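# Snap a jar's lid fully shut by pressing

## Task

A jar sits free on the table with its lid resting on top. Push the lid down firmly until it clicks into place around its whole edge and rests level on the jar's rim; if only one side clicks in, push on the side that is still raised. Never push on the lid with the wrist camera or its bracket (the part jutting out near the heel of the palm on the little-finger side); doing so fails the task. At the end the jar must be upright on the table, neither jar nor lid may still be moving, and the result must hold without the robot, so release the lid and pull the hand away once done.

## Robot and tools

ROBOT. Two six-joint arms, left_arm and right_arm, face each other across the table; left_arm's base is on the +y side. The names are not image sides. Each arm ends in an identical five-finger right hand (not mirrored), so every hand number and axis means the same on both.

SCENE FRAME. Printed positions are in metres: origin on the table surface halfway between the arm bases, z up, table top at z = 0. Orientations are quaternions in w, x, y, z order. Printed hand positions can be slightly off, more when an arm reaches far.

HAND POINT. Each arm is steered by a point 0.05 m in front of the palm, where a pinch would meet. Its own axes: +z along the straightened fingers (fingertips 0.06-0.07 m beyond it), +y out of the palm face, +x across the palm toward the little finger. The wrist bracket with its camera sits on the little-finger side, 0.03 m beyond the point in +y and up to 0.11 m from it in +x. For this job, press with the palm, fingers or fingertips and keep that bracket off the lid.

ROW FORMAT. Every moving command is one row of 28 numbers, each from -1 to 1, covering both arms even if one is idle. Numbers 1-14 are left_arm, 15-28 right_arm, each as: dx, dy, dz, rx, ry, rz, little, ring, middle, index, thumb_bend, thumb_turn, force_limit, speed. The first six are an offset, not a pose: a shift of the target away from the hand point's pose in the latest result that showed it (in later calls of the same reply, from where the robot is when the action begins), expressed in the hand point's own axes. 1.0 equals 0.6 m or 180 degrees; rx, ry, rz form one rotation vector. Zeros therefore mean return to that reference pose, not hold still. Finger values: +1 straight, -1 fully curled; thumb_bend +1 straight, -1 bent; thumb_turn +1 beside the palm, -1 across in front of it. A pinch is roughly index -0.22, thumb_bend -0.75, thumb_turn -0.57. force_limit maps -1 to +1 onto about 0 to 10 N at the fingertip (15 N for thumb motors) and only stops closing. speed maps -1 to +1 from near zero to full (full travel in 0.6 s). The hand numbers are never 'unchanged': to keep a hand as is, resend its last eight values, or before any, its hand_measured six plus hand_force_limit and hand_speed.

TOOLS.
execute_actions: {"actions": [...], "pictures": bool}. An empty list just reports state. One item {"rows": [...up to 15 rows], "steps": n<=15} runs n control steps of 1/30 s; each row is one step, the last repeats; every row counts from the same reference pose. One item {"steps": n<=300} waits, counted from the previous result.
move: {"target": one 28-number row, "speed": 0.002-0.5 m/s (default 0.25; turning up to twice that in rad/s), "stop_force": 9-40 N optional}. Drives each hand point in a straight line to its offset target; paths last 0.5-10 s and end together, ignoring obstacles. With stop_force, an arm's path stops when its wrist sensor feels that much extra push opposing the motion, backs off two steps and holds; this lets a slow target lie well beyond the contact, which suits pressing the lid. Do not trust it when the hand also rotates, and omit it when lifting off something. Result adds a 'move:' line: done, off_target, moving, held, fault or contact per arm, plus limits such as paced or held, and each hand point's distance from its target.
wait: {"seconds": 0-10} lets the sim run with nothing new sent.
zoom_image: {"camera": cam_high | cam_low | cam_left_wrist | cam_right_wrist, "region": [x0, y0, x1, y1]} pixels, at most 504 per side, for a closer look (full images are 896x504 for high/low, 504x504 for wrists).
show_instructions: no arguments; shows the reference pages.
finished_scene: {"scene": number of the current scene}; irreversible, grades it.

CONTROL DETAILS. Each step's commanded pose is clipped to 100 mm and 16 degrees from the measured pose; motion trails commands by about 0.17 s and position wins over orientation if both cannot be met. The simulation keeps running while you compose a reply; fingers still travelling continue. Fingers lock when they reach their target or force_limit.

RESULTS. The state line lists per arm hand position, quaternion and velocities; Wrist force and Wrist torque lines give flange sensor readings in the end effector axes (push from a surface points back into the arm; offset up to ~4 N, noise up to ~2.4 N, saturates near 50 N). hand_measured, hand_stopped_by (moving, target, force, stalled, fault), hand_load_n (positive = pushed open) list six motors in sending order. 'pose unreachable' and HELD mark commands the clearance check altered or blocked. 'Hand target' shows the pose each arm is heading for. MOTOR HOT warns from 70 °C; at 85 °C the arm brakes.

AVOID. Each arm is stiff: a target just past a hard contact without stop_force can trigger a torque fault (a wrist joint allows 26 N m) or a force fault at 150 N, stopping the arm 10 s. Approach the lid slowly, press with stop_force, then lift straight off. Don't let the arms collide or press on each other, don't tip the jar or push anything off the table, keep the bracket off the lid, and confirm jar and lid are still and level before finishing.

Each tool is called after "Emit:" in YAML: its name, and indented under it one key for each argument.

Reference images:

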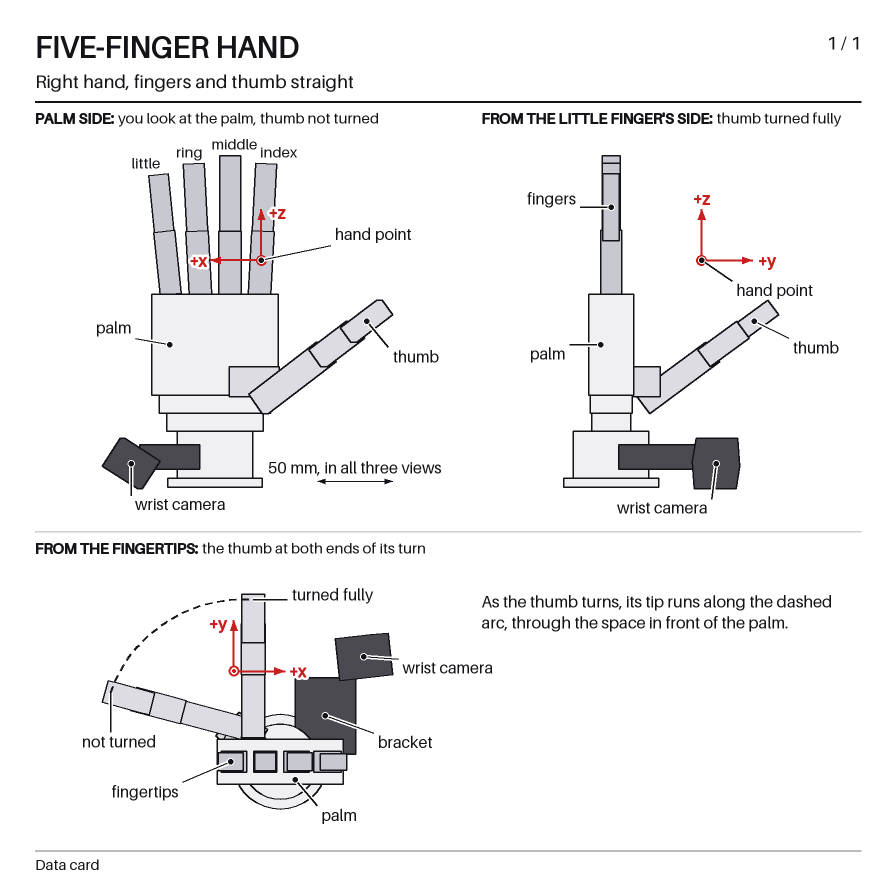

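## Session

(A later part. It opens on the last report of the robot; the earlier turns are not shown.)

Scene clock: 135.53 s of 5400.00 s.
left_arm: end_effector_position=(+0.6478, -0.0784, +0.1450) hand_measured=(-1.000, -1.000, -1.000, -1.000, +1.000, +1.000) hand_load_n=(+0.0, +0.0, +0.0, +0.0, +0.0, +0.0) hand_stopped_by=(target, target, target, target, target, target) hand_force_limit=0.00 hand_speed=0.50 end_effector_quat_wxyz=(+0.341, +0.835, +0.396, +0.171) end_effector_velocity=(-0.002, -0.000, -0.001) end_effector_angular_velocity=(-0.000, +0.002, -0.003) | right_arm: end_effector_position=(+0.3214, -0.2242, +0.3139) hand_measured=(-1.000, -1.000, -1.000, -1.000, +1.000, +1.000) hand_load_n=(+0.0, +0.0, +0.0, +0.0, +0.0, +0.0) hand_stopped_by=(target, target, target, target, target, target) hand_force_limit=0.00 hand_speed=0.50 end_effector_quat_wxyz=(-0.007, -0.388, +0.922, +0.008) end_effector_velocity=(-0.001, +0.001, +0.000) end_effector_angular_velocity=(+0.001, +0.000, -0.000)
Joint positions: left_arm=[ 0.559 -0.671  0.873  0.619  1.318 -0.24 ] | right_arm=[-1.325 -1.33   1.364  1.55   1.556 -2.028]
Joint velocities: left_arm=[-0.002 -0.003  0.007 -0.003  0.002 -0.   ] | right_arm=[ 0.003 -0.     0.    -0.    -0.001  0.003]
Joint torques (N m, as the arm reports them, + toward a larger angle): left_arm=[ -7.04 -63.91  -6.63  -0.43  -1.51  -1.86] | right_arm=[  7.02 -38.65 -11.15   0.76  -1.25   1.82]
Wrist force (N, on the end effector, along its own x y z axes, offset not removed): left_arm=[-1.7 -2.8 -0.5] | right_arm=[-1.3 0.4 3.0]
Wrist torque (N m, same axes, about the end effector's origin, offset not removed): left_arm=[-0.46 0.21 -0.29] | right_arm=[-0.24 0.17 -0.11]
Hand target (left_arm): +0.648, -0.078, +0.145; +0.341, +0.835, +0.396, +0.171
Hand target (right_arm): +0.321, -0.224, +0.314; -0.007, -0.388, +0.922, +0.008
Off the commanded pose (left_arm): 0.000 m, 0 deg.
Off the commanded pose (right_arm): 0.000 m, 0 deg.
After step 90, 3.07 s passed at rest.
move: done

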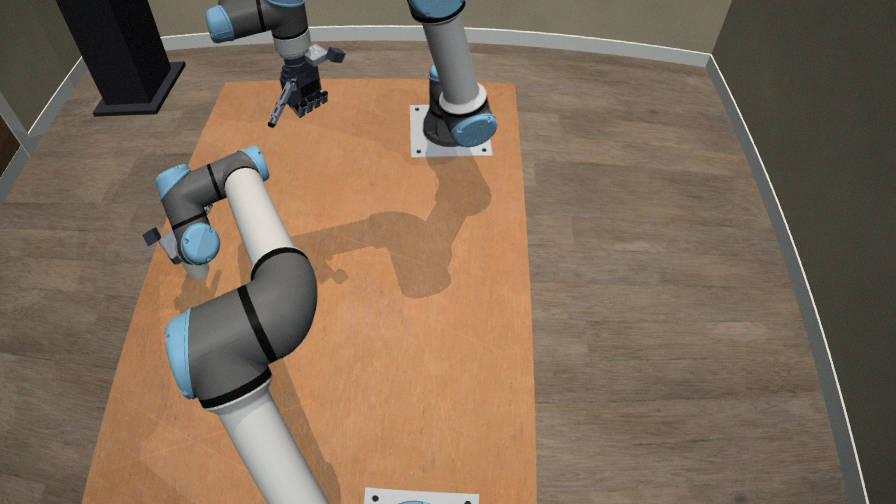

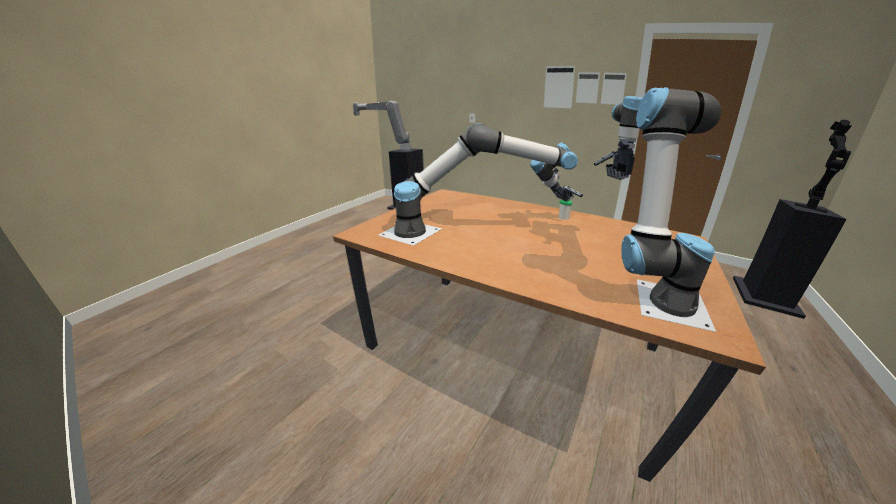

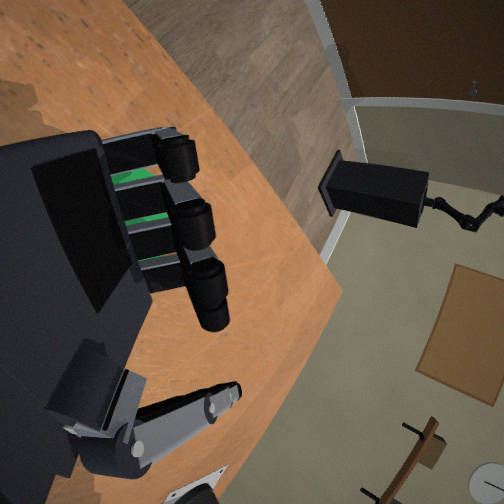

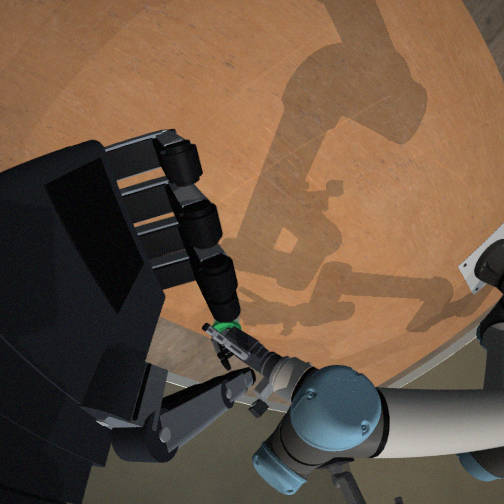

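Emit:
move:
  target: [0,-0.047,0.047,0,0,0,-1,-1,-1,-1,1,1,0,0.5,0,-0.12,0,0,0,0,-1,-1,-1,-1,1,1,0,0.5]
  speed: 0.008
  stop_force: 10

Emit:
zoom_image:
  camera: "cam_low"
  region: [520,160,620,230]

Emit:
zoom_image:
  camera: "cam_right_wrist"
  region: [190,270,330,410]

Scene clock: 154.23 s of 5400.00 s.
left_arm: end_effector_position=(+0.6479, -0.0782, +0.1315) hand_measured=(-1.000, -1.000, -1.000, -1.000, +1.000, +1.000) hand_load_n=(+0.0, +0.0, +0.0, +0.0, +0.0, +0.0) hand_stopped_by=(target, target, target, target, target, target) hand_force_limit=0.00 hand_speed=0.50 end_effector_quat_wxyz=(+0.341, +0.835, +0.396, +0.172) end_effector_velocity=(+0.001, +0.001, +0.001) end_effector_angular_velocity=(-0.002, -0.000, +0.002) | right_arm: end_effector_position=(+0.3728, -0.2746, +0.3123) hand_measured=(-1.000, -1.000, -1.000, -1.000, +1.000, +1.000) hand_load_n=(+0.0, +0.0, +0.0, +0.0, +0.0, +0.0) hand_stopped_by=(target, target, target, target, target, target) hand_force_limit=0.00 hand_speed=0.50 end_effector_quat_wxyz=(-0.007, -0.388, +0.922, +0.008) end_effector_velocity=(+0.000, -0.000, -0.000) end_effector_angular_velocity=(-0.000, +0.001, +0.002)
Joint positions: left_arm=[ 0.559 -0.663  0.893  0.591  1.318 -0.24 ] | right_arm=[-1.479 -1.29   1.319  1.559  1.558 -2.182]
Joint velocities: left_arm=[ 0.002 -0.001  0.    -0.001  0.001  0.   ] | right_arm=[-0.     0.001 -0.001  0.     0.    -0.002]
Joint torques (N m, as the arm reports them, + toward a larger angle): left_arm=[ -7.98 -57.59 -24.66   0.47   1.39   0.77] | right_arm=[ -8.4  -21.95 -23.     5.11   1.75  -2.27]
Wrist force (N, on the end effector, along its own x y z axes, offset not removed): left_arm=[-1.1 5.9 -6.8] | right_arm=[-2.3 -0.4 -0.4]
Wrist torque (N m, same axes, about the end effector's origin, offset not removed): left_arm=[0.32 0.34 -0.07] | right_arm=[-0.12 0.37 -0.19]
Hand target (left_arm): +0.648, -0.078, +0.131; +0.341, +0.835, +0.396, +0.172
Hand target (right_arm): +0.373, -0.275, +0.312; -0.007, -0.388, +0.922, +0.008
Off the commanded pose (left_arm): 0.026 m, 0 deg.
Off the commanded pose (right_arm): 0.000 m, 0 deg.
After step 90, 6.47 s passed at rest.
move: contact (left_arm)

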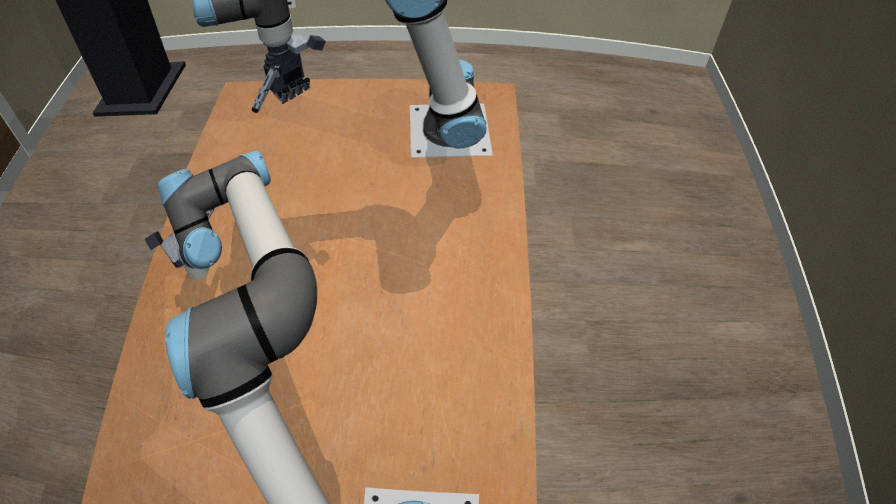

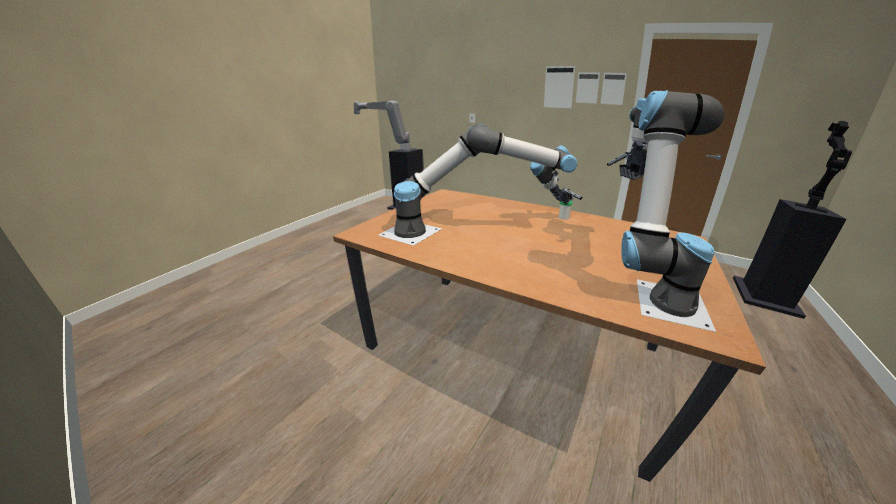

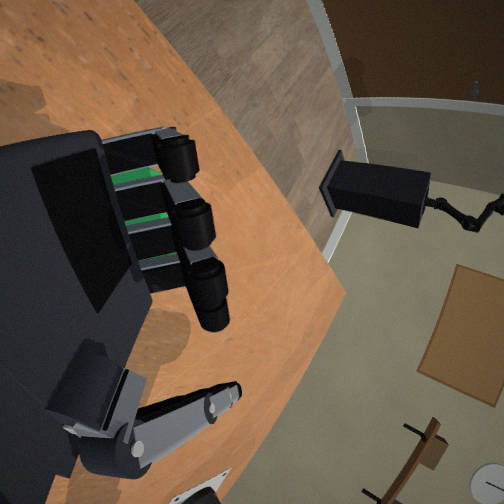

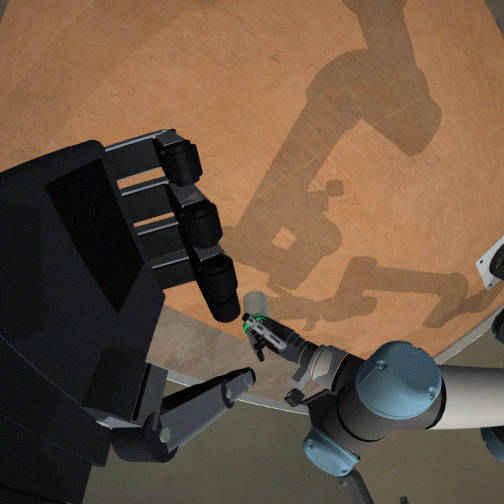

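Region (520, 160, 620, 230) of cam_low's 896x504 image, scaled by 5.040, with more detail than that image has; it fills the top 353 rows of this view, and the rest is white.

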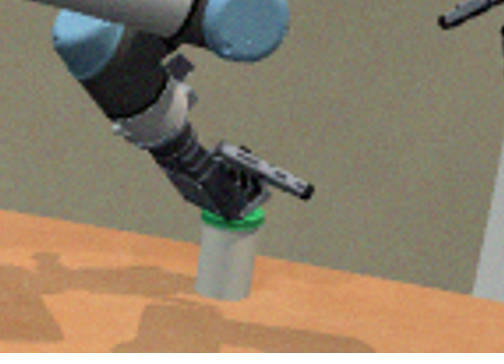

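Region (190, 270, 330, 410) of cam_right_wrist's 504x504 image, scaled by 3.600, with more detail than that image has.

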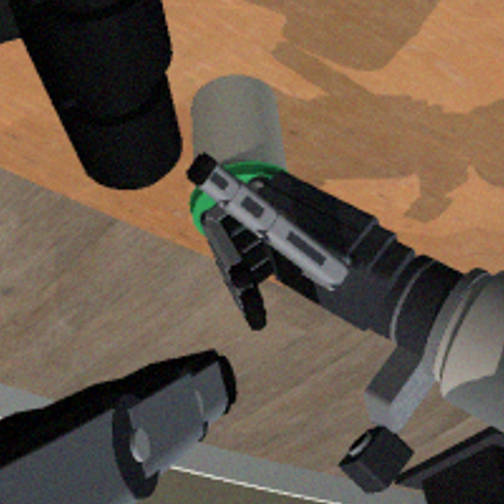

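Reasonably centred. Press.

Emit:
move:
  target: [0,-0.015,0.015,0,0,0,-1,-1,-1,-1,1,1,0,0.5,0,0,0,0,0,0,-1,-1,-1,-1,1,1,0,0.5]
  speed: 0.002
  stop_force: 40

Emit:
zoom_image:
  camera: "cam_low"
  region: [520,160,620,230]

Scene clock: 160.37 s of 5400.00 s.
left_arm: end_effector_position=(+0.6479, -0.0782, +0.1298) hand_measured=(-1.000, -1.000, -1.000, -1.000, +1.000, +1.000) hand_load_n=(+0.0, +0.0, +0.0, +0.0, +0.0, +0.0) hand_stopped_by=(target, target, target, target, target, target) hand_force_limit=0.00 hand_speed=0.50 end_effector_quat_wxyz=(+0.341, +0.835, +0.396, +0.172) end_effector_velocity=(+0.000, +0.001, -0.002) end_effector_angular_velocity=(+0.005, +0.003, +0.001) | right_arm: end_effector_position=(+0.3729, -0.2747, +0.3123) hand_measured=(-1.000, -1.000, -1.000, -1.000, +1.000, +1.000) hand_load_n=(+0.0, +0.0, +0.0, +0.0, +0.0, +0.0) hand_stopped_by=(target, target, target, target, target, target) hand_force_limit=0.00 hand_speed=0.50 end_effector_quat_wxyz=(-0.007, -0.388, +0.922, +0.008) end_effector_velocity=(-0.000, +0.000, +0.000) end_effector_angular_velocity=(-0.000, -0.000, +0.001)
Joint positions: left_arm=[ 0.559 -0.662  0.895  0.587  1.318 -0.24 ] | right_arm=[-1.479 -1.29   1.319  1.559  1.558 -2.182]
Joint velocities: left_arm=[ 0.001  0.002  0.     0.004 -0.     0.   ] | right_arm=[ 0.001 -0.     0.     0.     0.    -0.   ]
Joint torques (N m, as the arm reports them, + toward a larger angle): left_arm=[ -3.5  -12.07   3.31   5.57   2.62   1.18] | right_arm=[  5.8  -26.4  -17.76   4.8    1.66   0.38]
Wrist force (N, on the end effector, along its own x y z axes, offset not removed): left_arm=[1.8 36.3 -42.5] | right_arm=[-4.1 -0.6 0.9]
Wrist torque (N m, same axes, about the end effector's origin, offset not removed): left_arm=[2.90 0.96 0.81] | right_arm=[-0.10 0.72 -0.27]
Hand target (left_arm): +0.648, -0.078, +0.130; +0.341, +0.835, +0.396, +0.172
Hand target (right_arm): +0.373, -0.275, +0.312; -0.007, -0.388, +0.922, +0.008
Off the commanded pose (left_arm): 0.011 m, 0 deg.
Off the commanded pose (right_arm): 0.000 m, 0 deg.
After step 90, 1.93 s passed at rest.
move: contact (left_arm)

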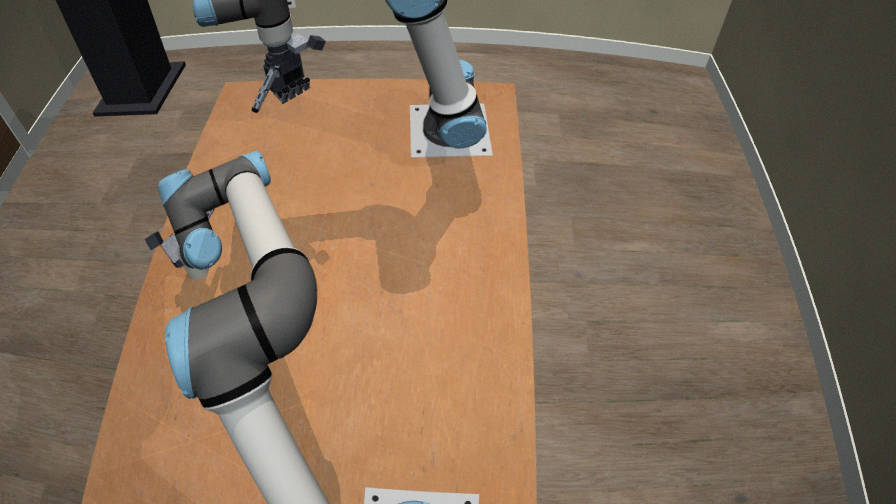

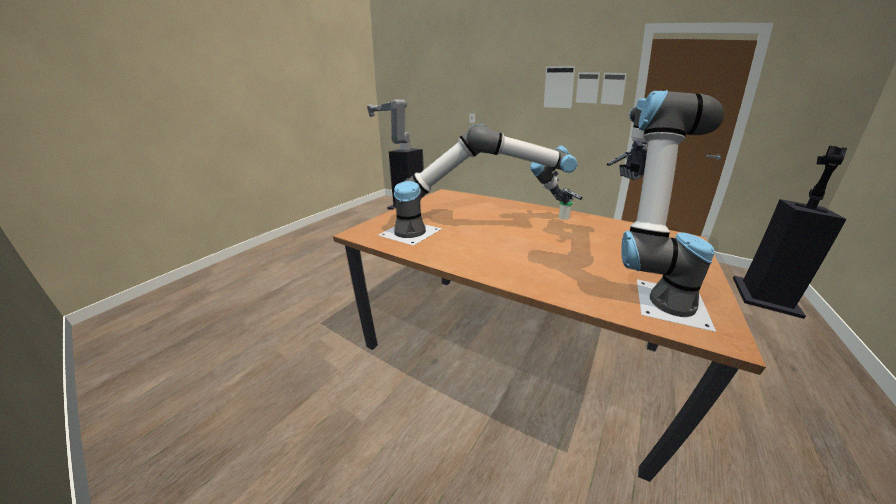

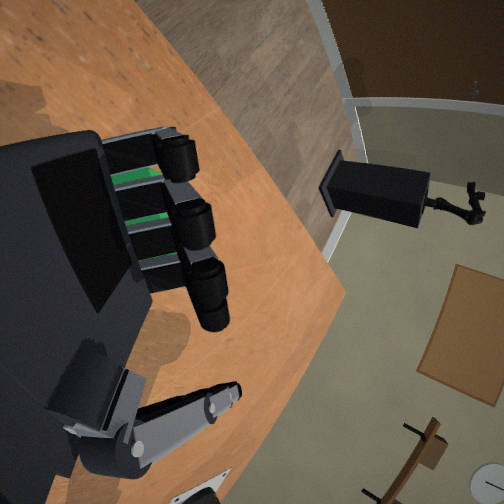

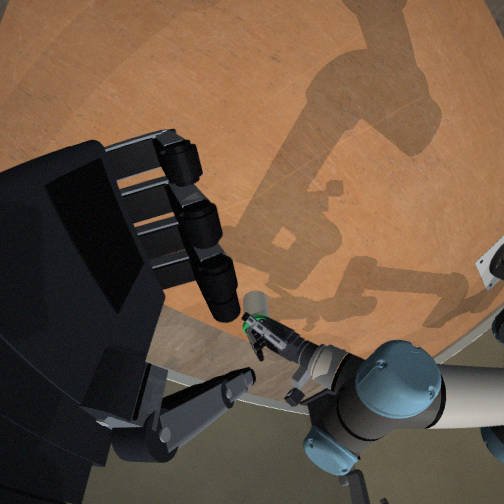

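Region (520, 160, 620, 230) of cam_low's 896x504 image, scaled by 5.040, with more detail than that image has; it fills the top 353 rows of this view, and the rest is white.

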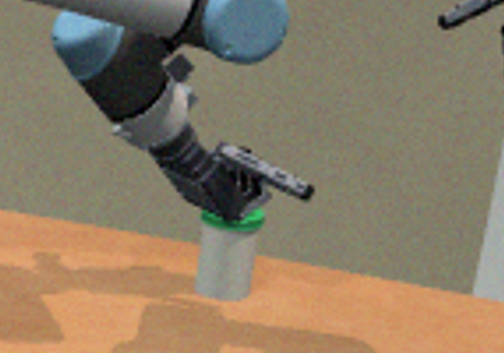

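Emit:
move:
  target: [0,-0.001,0.001,0,0,0,-1,-1,-1,-1,1,1,0,0.5,0,0,0,0,0,0,-1,-1,-1,-1,1,1,0,0.5]
  speed: 0.002

Scene clock: 164.60 s of 5400.00 s.
left_arm: end_effector_position=(+0.6479, -0.0783, +0.1291) hand_measured=(-1.000, -1.000, -1.000, -1.000, +1.000, +1.000) hand_load_n=(+0.0, +0.0, +0.0, +0.0, +0.0, +0.0) hand_stopped_by=(target, target, target, target, target, target) hand_force_limit=0.00 hand_speed=0.50 end_effector_quat_wxyz=(+0.341, +0.835, +0.396, +0.172) end_effector_velocity=(-0.000, -0.001, +0.000) end_effector_angular_velocity=(-0.002, -0.000, -0.001) | right_arm: end_effector_position=(+0.3728, -0.2747, +0.3123) hand_measured=(-1.000, -1.000, -1.000, -1.000, +1.000, +1.000) hand_load_n=(+0.0, +0.0, +0.0, +0.0, +0.0, +0.0) hand_stopped_by=(target, target, target, target, target, target) hand_force_limit=0.00 hand_speed=0.50 end_effector_quat_wxyz=(-0.007, -0.387, +0.922, +0.008) end_effector_velocity=(-0.000, +0.000, -0.000) end_effector_angular_velocity=(-0.001, -0.000, +0.002)
Joint positions: left_arm=[ 0.559 -0.661  0.896  0.586  1.318 -0.24 ] | right_arm=[-1.479 -1.29   1.319  1.559  1.558 -2.182]
Joint velocities: left_arm=[-0.001 -0.     0.001 -0.002  0.001 -0.001] | right_arm=[ 0.001  0.     0.    -0.     0.001 -0.001]
Joint torques (N m, as the arm reports them, + toward a larger angle): left_arm=[-1.26 16.92 27.73  4.39  3.16  1.65] | right_arm=[ -9.47 -32.64 -21.49   2.13   1.58  -1.97]
Wrist force (N, on the end effector, along its own x y z axes, offset not removed): left_arm=[2.1 50.0 -50.0] | right_arm=[-2.3 0.5 -0.7]
Wrist torque (N m, same axes, about the end effector's origin, offset not removed): left_arm=[3.66 1.26 1.06] | right_arm=[0.17 0.32 -0.12]
Hand target (left_arm): +0.648, -0.078, +0.129; +0.341, +0.835, +0.396, +0.172
Hand target (right_arm): +0.373, -0.275, +0.312; -0.007, -0.388, +0.922, +0.008
Off the commanded pose (left_arm): 0.000 m, 0 deg.
Off the commanded pose (right_arm): 0.000 m, 0 deg.
After step 90, 0.50 s passed at rest.
move: done

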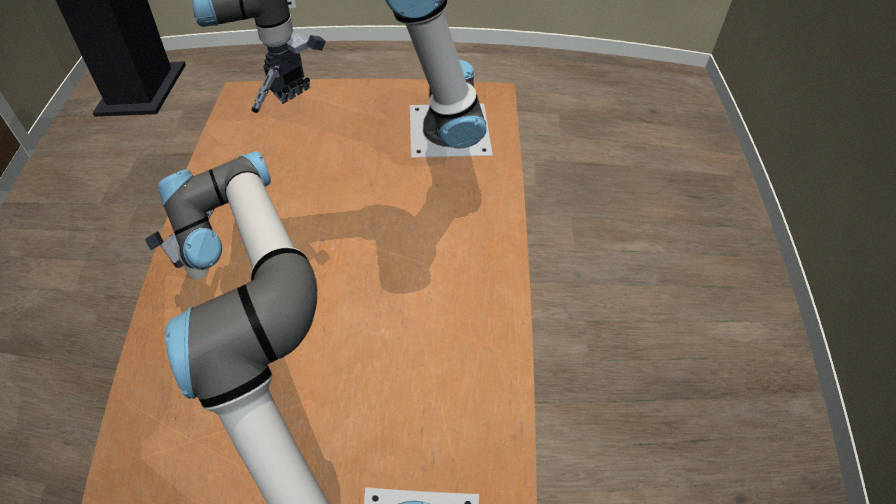

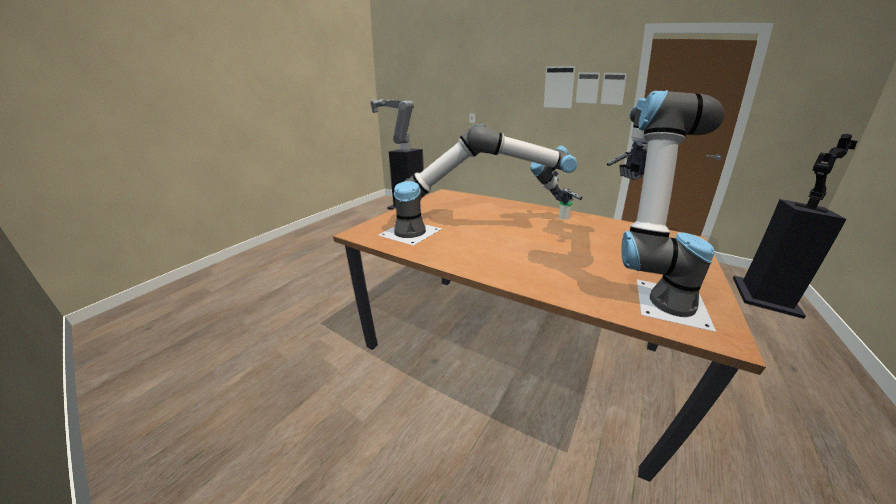

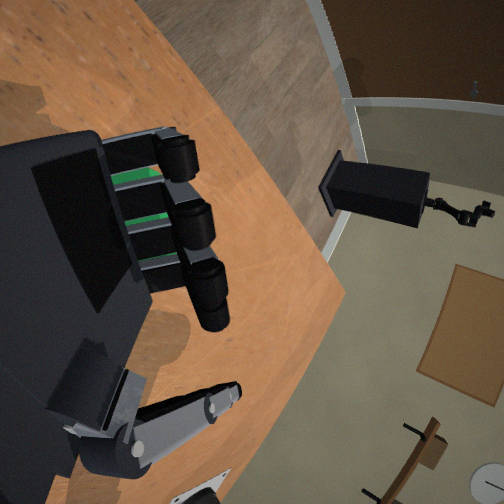

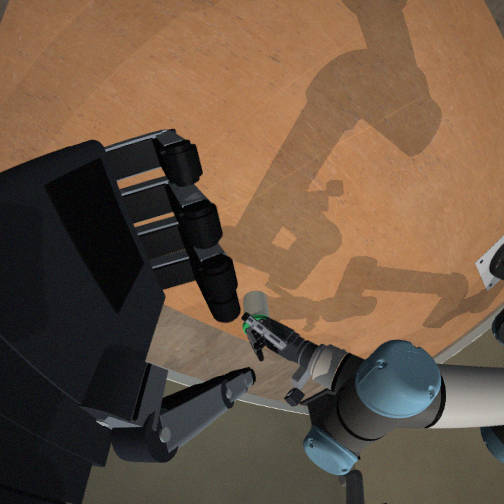

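Emit:
move:
  target: [0,0.006,-0.006,0,0,0,-1,-1,-1,-1,1,1,0,0.5,0,0,0,0,0,0,-1,-1,-1,-1,1,1,0,0.5]
  speed: 0.01

Emit:
move:
  target: [0,0.021,0.021,0,0,0,-1,-1,-1,-1,1,1,0,0.5,0,0,0,0,0,0,-1,-1,-1,-1,1,1,0,0.5]
  speed: 0.03

Emit:
move:
  target: [0,-0.015,0.015,0,0,0,-1,-1,-1,-1,1,1,0,0.5,0,0,0,0,0,0,-1,-1,-1,-1,1,1,0,0.5]
  speed: 0.002
  stop_force: 40

Emit:
zoom_image:
  camera: "cam_low"
  region: [530,170,600,230]

Scene clock: 174.70 s of 5400.00 s.
left_arm: end_effector_position=(+0.6479, -0.0782, +0.1340) hand_measured=(-1.000, -1.000, -1.000, -1.000, +1.000, +1.000) hand_load_n=(+0.0, +0.0, +0.0, +0.0, +0.0, +0.0) hand_stopped_by=(target, target, target, target, target, target) hand_force_limit=0.00 hand_speed=0.50 end_effector_quat_wxyz=(+0.341, +0.835, +0.396, +0.172) end_effector_velocity=(-0.000, -0.001, +0.003) end_effector_angular_velocity=(-0.003, -0.002, -0.000) | right_arm: end_effector_position=(+0.3729, -0.2747, +0.3123) hand_measured=(-1.000, -1.000, -1.000, -1.000, +1.000, +1.000) hand_load_n=(+0.0, +0.0, +0.0, +0.0, +0.0, +0.0) hand_stopped_by=(target, target, target, target, target, target) hand_force_limit=0.00 hand_speed=0.50 end_effector_quat_wxyz=(-0.007, -0.388, +0.922, +0.008) end_effector_velocity=(-0.000, -0.000, +0.000) end_effector_angular_velocity=(+0.000, -0.000, -0.000)
Joint positions: left_arm=[ 0.559 -0.665  0.89   0.596  1.318 -0.24 ] | right_arm=[-1.479 -1.29   1.319  1.559  1.558 -2.182]
Joint velocities: left_arm=[-0.001 -0.003 -0.002  0.002 -0.001 -0.   ] | right_arm=[-0.001 -0.     0.     0.    -0.    -0.   ]
Joint torques (N m, as the arm reports them, + toward a larger angle): left_arm=[ -7.79 -64.63 -29.06   2.03  -1.54  -0.19] | right_arm=[  4.39 -29.53 -13.61   2.13   1.62   2.18]
Wrist force (N, on the end effector, along its own x y z axes, offset not removed): left_arm=[-1.7 -0.8 -0.3] | right_arm=[-2.6 -1.4 0.9]
Wrist torque (N m, same axes, about the end effector's origin, offset not removed): left_arm=[-0.19 0.21 -0.20] | right_arm=[-0.18 0.32 -0.31]
Hand target (left_arm): +0.648, -0.078, +0.134; +0.341, +0.835, +0.396, +0.172
Hand target (right_arm): +0.373, -0.275, +0.312; -0.007, -0.387, +0.922, +0.008
Off the commanded pose (left_arm): 0.000 m, 0 deg.
Off the commanded pose (right_arm): 0.000 m, 0 deg.
After step 90, 6.37 s passed at rest.
move: done

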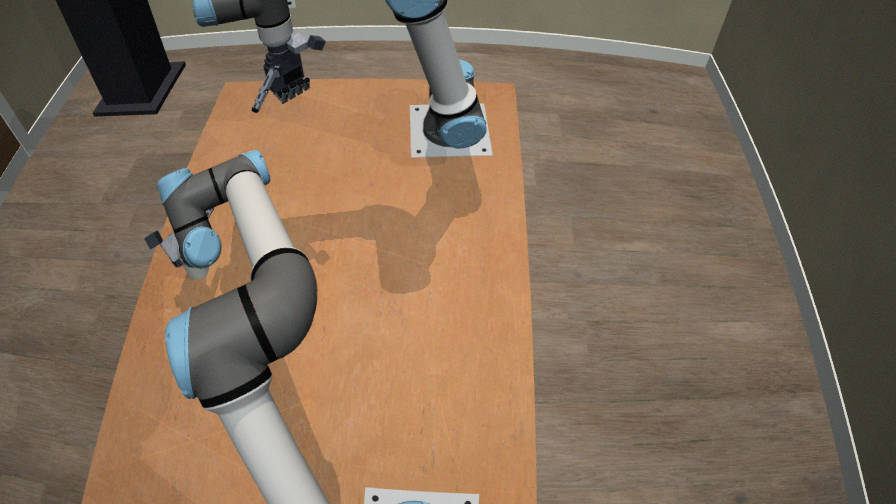

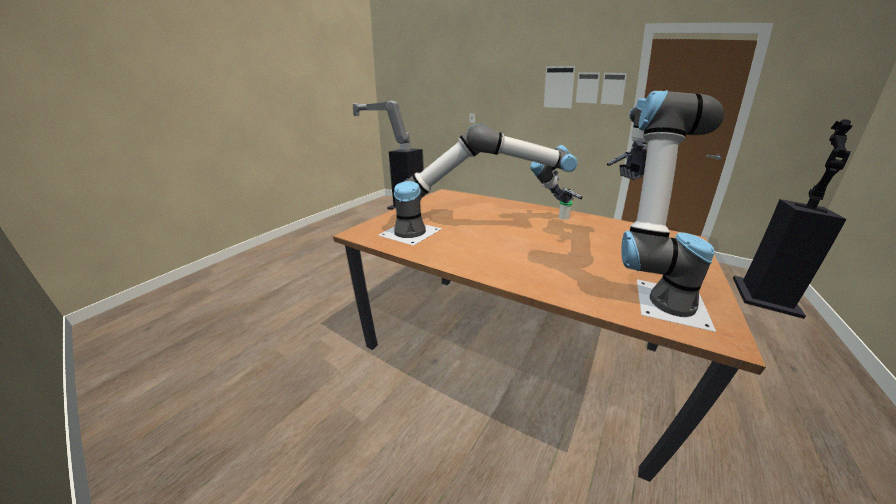

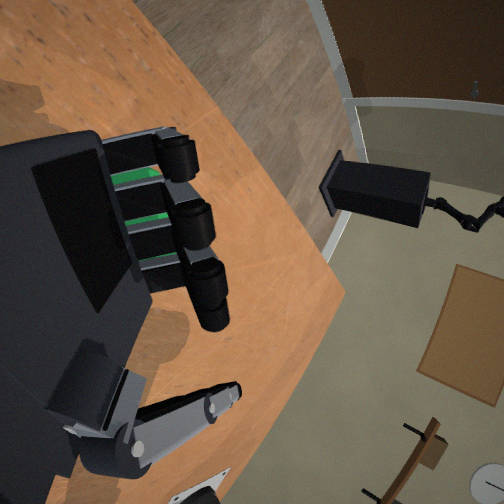

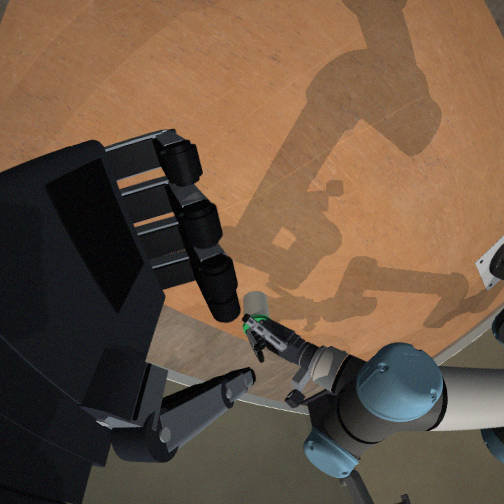

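Scene clock: 175.60 s of 5400.00 s.
left_arm: end_effector_position=(+0.6617, -0.0893, +0.1340) hand_measured=(-1.000, -1.000, -1.000, -1.000, +1.000, +1.000) hand_load_n=(+0.0, +0.0, +0.0, +0.0, +0.0, +0.0) hand_stopped_by=(target, target, target, target, target, target) hand_force_limit=0.00 hand_speed=0.50 end_effector_quat_wxyz=(+0.341, +0.835, +0.396, +0.172) end_effector_velocity=(+0.001, -0.001, +0.000) end_effector_angular_velocity=(-0.000, +0.001, -0.000) | right_arm: end_effector_position=(+0.3729, -0.2747, +0.3123) hand_measured=(-1.000, -1.000, -1.000, -1.000, +1.000, +1.000) hand_load_n=(+0.0, +0.0, +0.0, +0.0, +0.0, +0.0) hand_stopped_by=(target, target, target, target, target, target) hand_force_limit=0.00 hand_speed=0.50 end_effector_quat_wxyz=(-0.007, -0.387, +0.922, +0.008) end_effector_velocity=(-0.000, +0.001, +0.000) end_effector_angular_velocity=(+0.000, -0.000, +0.001)
Joint positions: left_arm=[ 0.568 -0.61   0.785  0.643  1.324 -0.233] | right_arm=[-1.479 -1.29   1.319  1.559  1.558 -2.182]
Joint velocities: left_arm=[ 0.001  0.005 -0.01   0.005  0.002  0.   ] | right_arm=[ 0.002 -0.    -0.     0.    -0.     0.   ]
Joint torques (N m, as the arm reports them, + toward a larger angle): left_arm=[  7.93 -45.03 -29.08   1.94   1.08   1.5 ] | right_arm=[  2.54 -28.57 -13.17   2.11   1.57   1.05]
Wrist force (N, on the end effector, along its own x y z axes, offset not removed): left_arm=[-0.3 -0.4 0.3] | right_arm=[-0.8 -0.2 -0.4]
Wrist torque (N m, same axes, about the end effector's origin, offset not removed): left_arm=[-0.14 -0.05 -0.15] | right_arm=[-0.03 0.16 -0.19]
Hand target (left_arm): +0.662, -0.089, +0.134; +0.341, +0.835, +0.396, +0.172
Hand target (right_arm): +0.373, -0.275, +0.312; -0.007, -0.388, +0.922, +0.008
Off the commanded pose (left_arm): 0.000 m, 0 deg.
Off the commanded pose (right_arm): 0.000 m, 0 deg.
move: done

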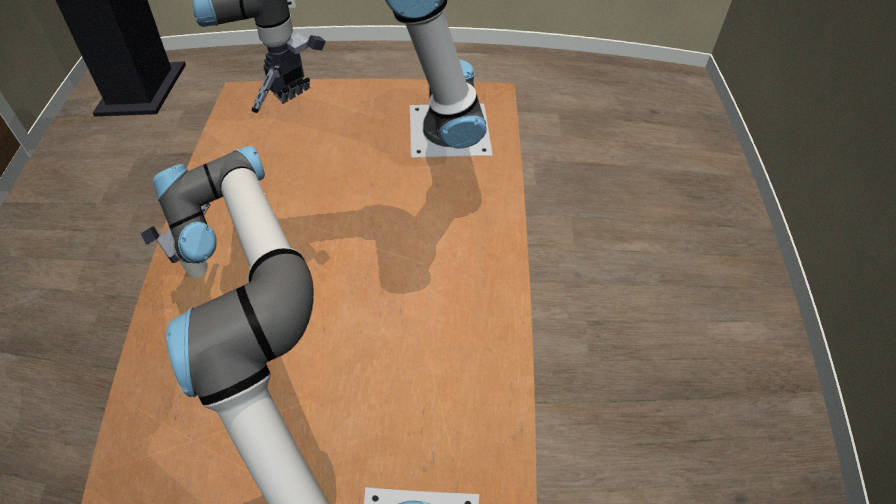

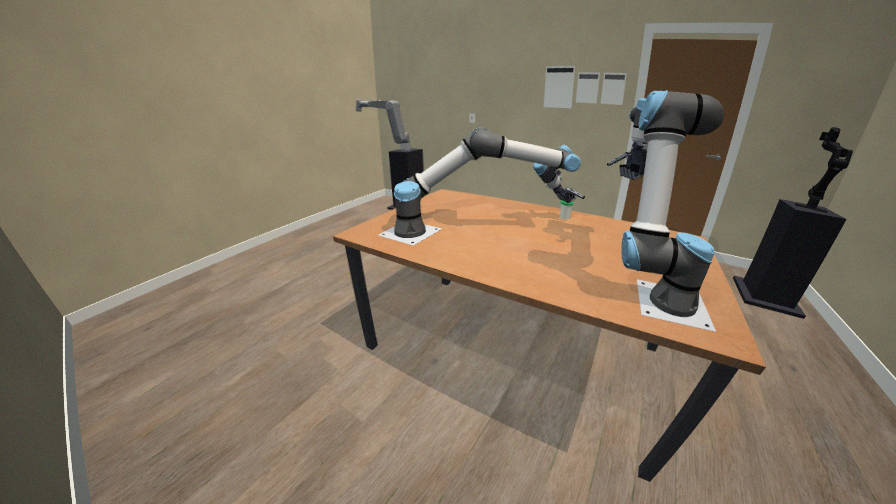

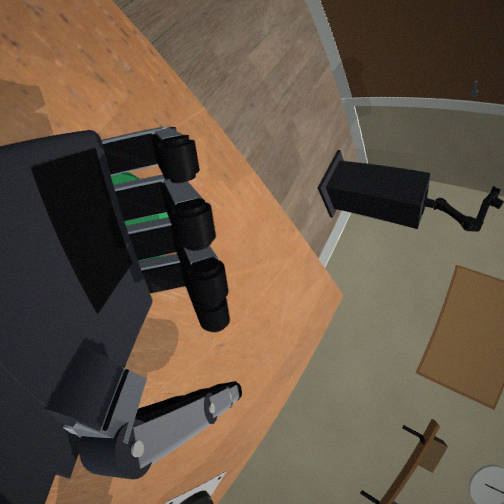

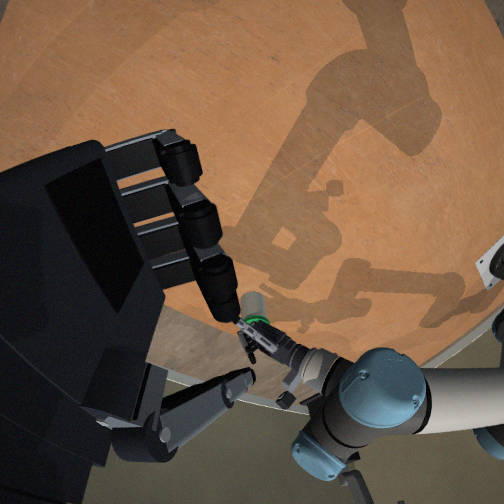

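Scene clock: 178.27 s of 5400.00 s.
left_arm: end_effector_position=(+0.6617, -0.0893, +0.1294) hand_measured=(-1.000, -1.000, -1.000, -1.000, +1.000, +1.000) hand_load_n=(+0.0, +0.0, +0.0, +0.0, +0.0, +0.0) hand_stopped_by=(target, target, target, target, target, target) hand_force_limit=0.00 hand_speed=0.50 end_effector_quat_wxyz=(+0.341, +0.835, +0.396, +0.172) end_effector_velocity=(-0.001, -0.000, +0.000) end_effector_angular_velocity=(+0.002, +0.003, -0.002) | right_arm: end_effector_position=(+0.3729, -0.2747, +0.3123) hand_measured=(-1.000, -1.000, -1.000, -1.000, +1.000, +1.000) hand_load_n=(+0.0, +0.0, +0.0, +0.0, +0.0, +0.0) hand_stopped_by=(target, target, target, target, target, target) hand_force_limit=0.00 hand_speed=0.50 end_effector_quat_wxyz=(-0.007, -0.387, +0.922, +0.008) end_effector_velocity=(+0.000, -0.000, +0.000) end_effector_angular_velocity=(+0.001, -0.000, -0.001)
Joint positions: left_arm=[ 0.568 -0.607  0.792  0.633  1.324 -0.233] | right_arm=[-1.479 -1.29   1.319  1.559  1.558 -2.182]
Joint velocities: left_arm=[-0.001 -0.001 -0.     0.004  0.001 -0.   ] | right_arm=[-0.001 -0.    -0.     0.    -0.001 -0.   ]
Joint torques (N m, as the arm reports them, + toward a larger angle): left_arm=[  1.83 -16.9   -0.42   6.     1.34   2.27] | right_arm=[  2.9  -28.46 -13.43   2.29   1.59   1.06]
Wrist force (N, on the end effector, along its own x y z axes, offset not removed): left_arm=[5.4 35.0 -30.1] | right_arm=[-2.8 0.5 0.7]
Wrist torque (N m, same axes, about the end effector's origin, offset not removed): left_arm=[2.22 0.30 0.70] | right_arm=[0.00 0.37 -0.16]
Hand target (left_arm): +0.662, -0.089, +0.130; +0.341, +0.835, +0.396, +0.172
Hand target (right_arm): +0.373, -0.275, +0.312; -0.007, -0.387, +0.922, +0.008
Off the commanded pose (left_arm): 0.008 m, 0 deg.
Off the commanded pose (right_arm): 0.000 m, 0 deg.
move: contact (left_arm)

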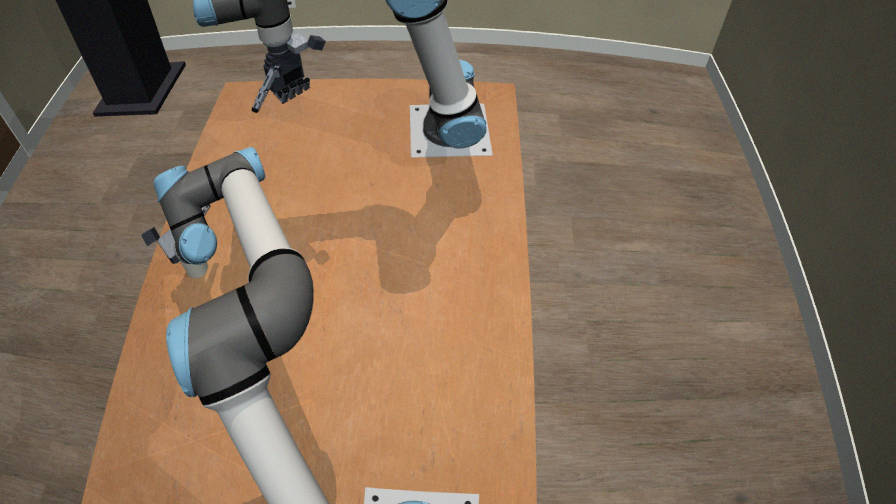

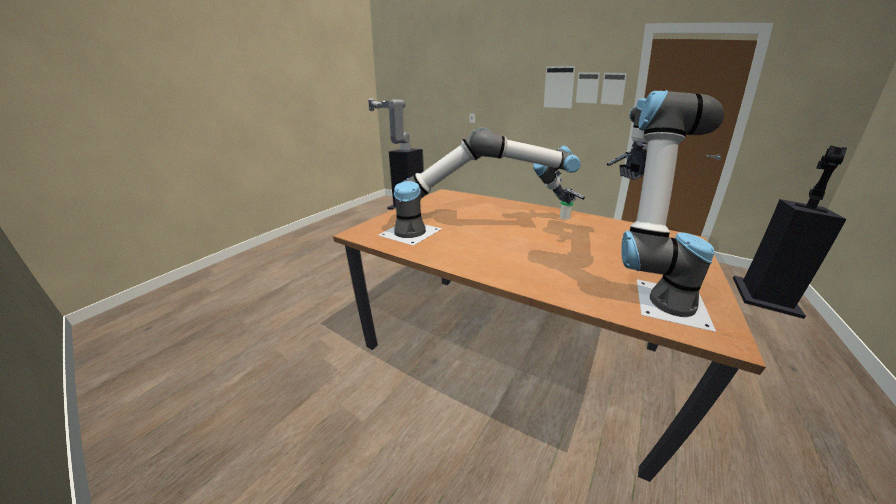

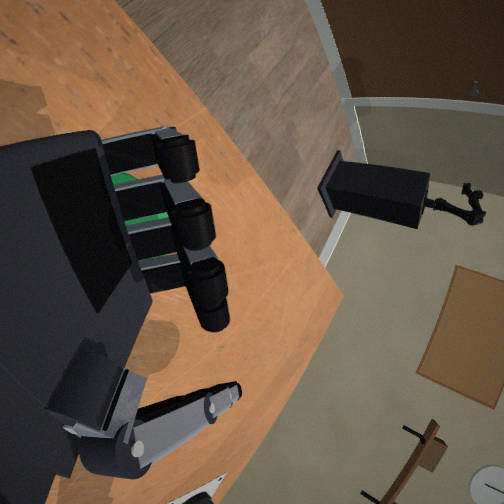

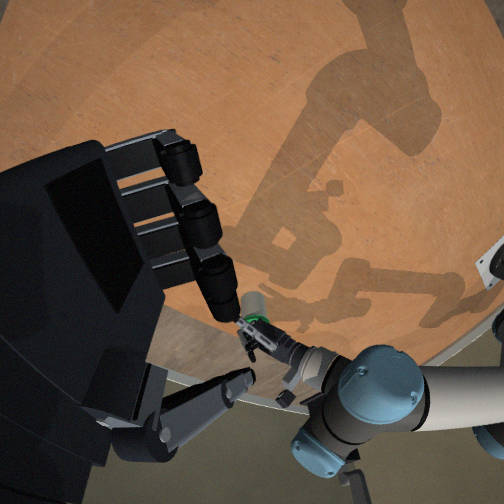

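Region (530, 170, 600, 230) of cam_low's 896x504 image, scaled by 7.200, with more detail than that image has; it fills the top 432 rows of this view, and the rest is white.

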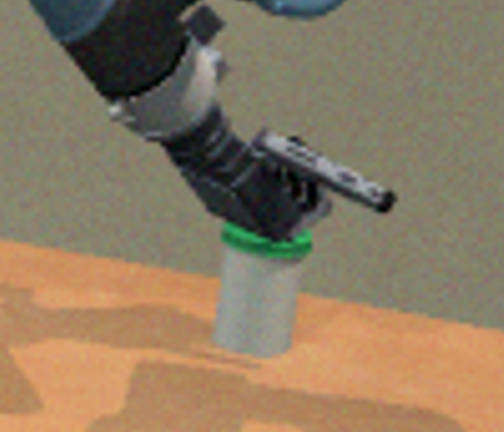

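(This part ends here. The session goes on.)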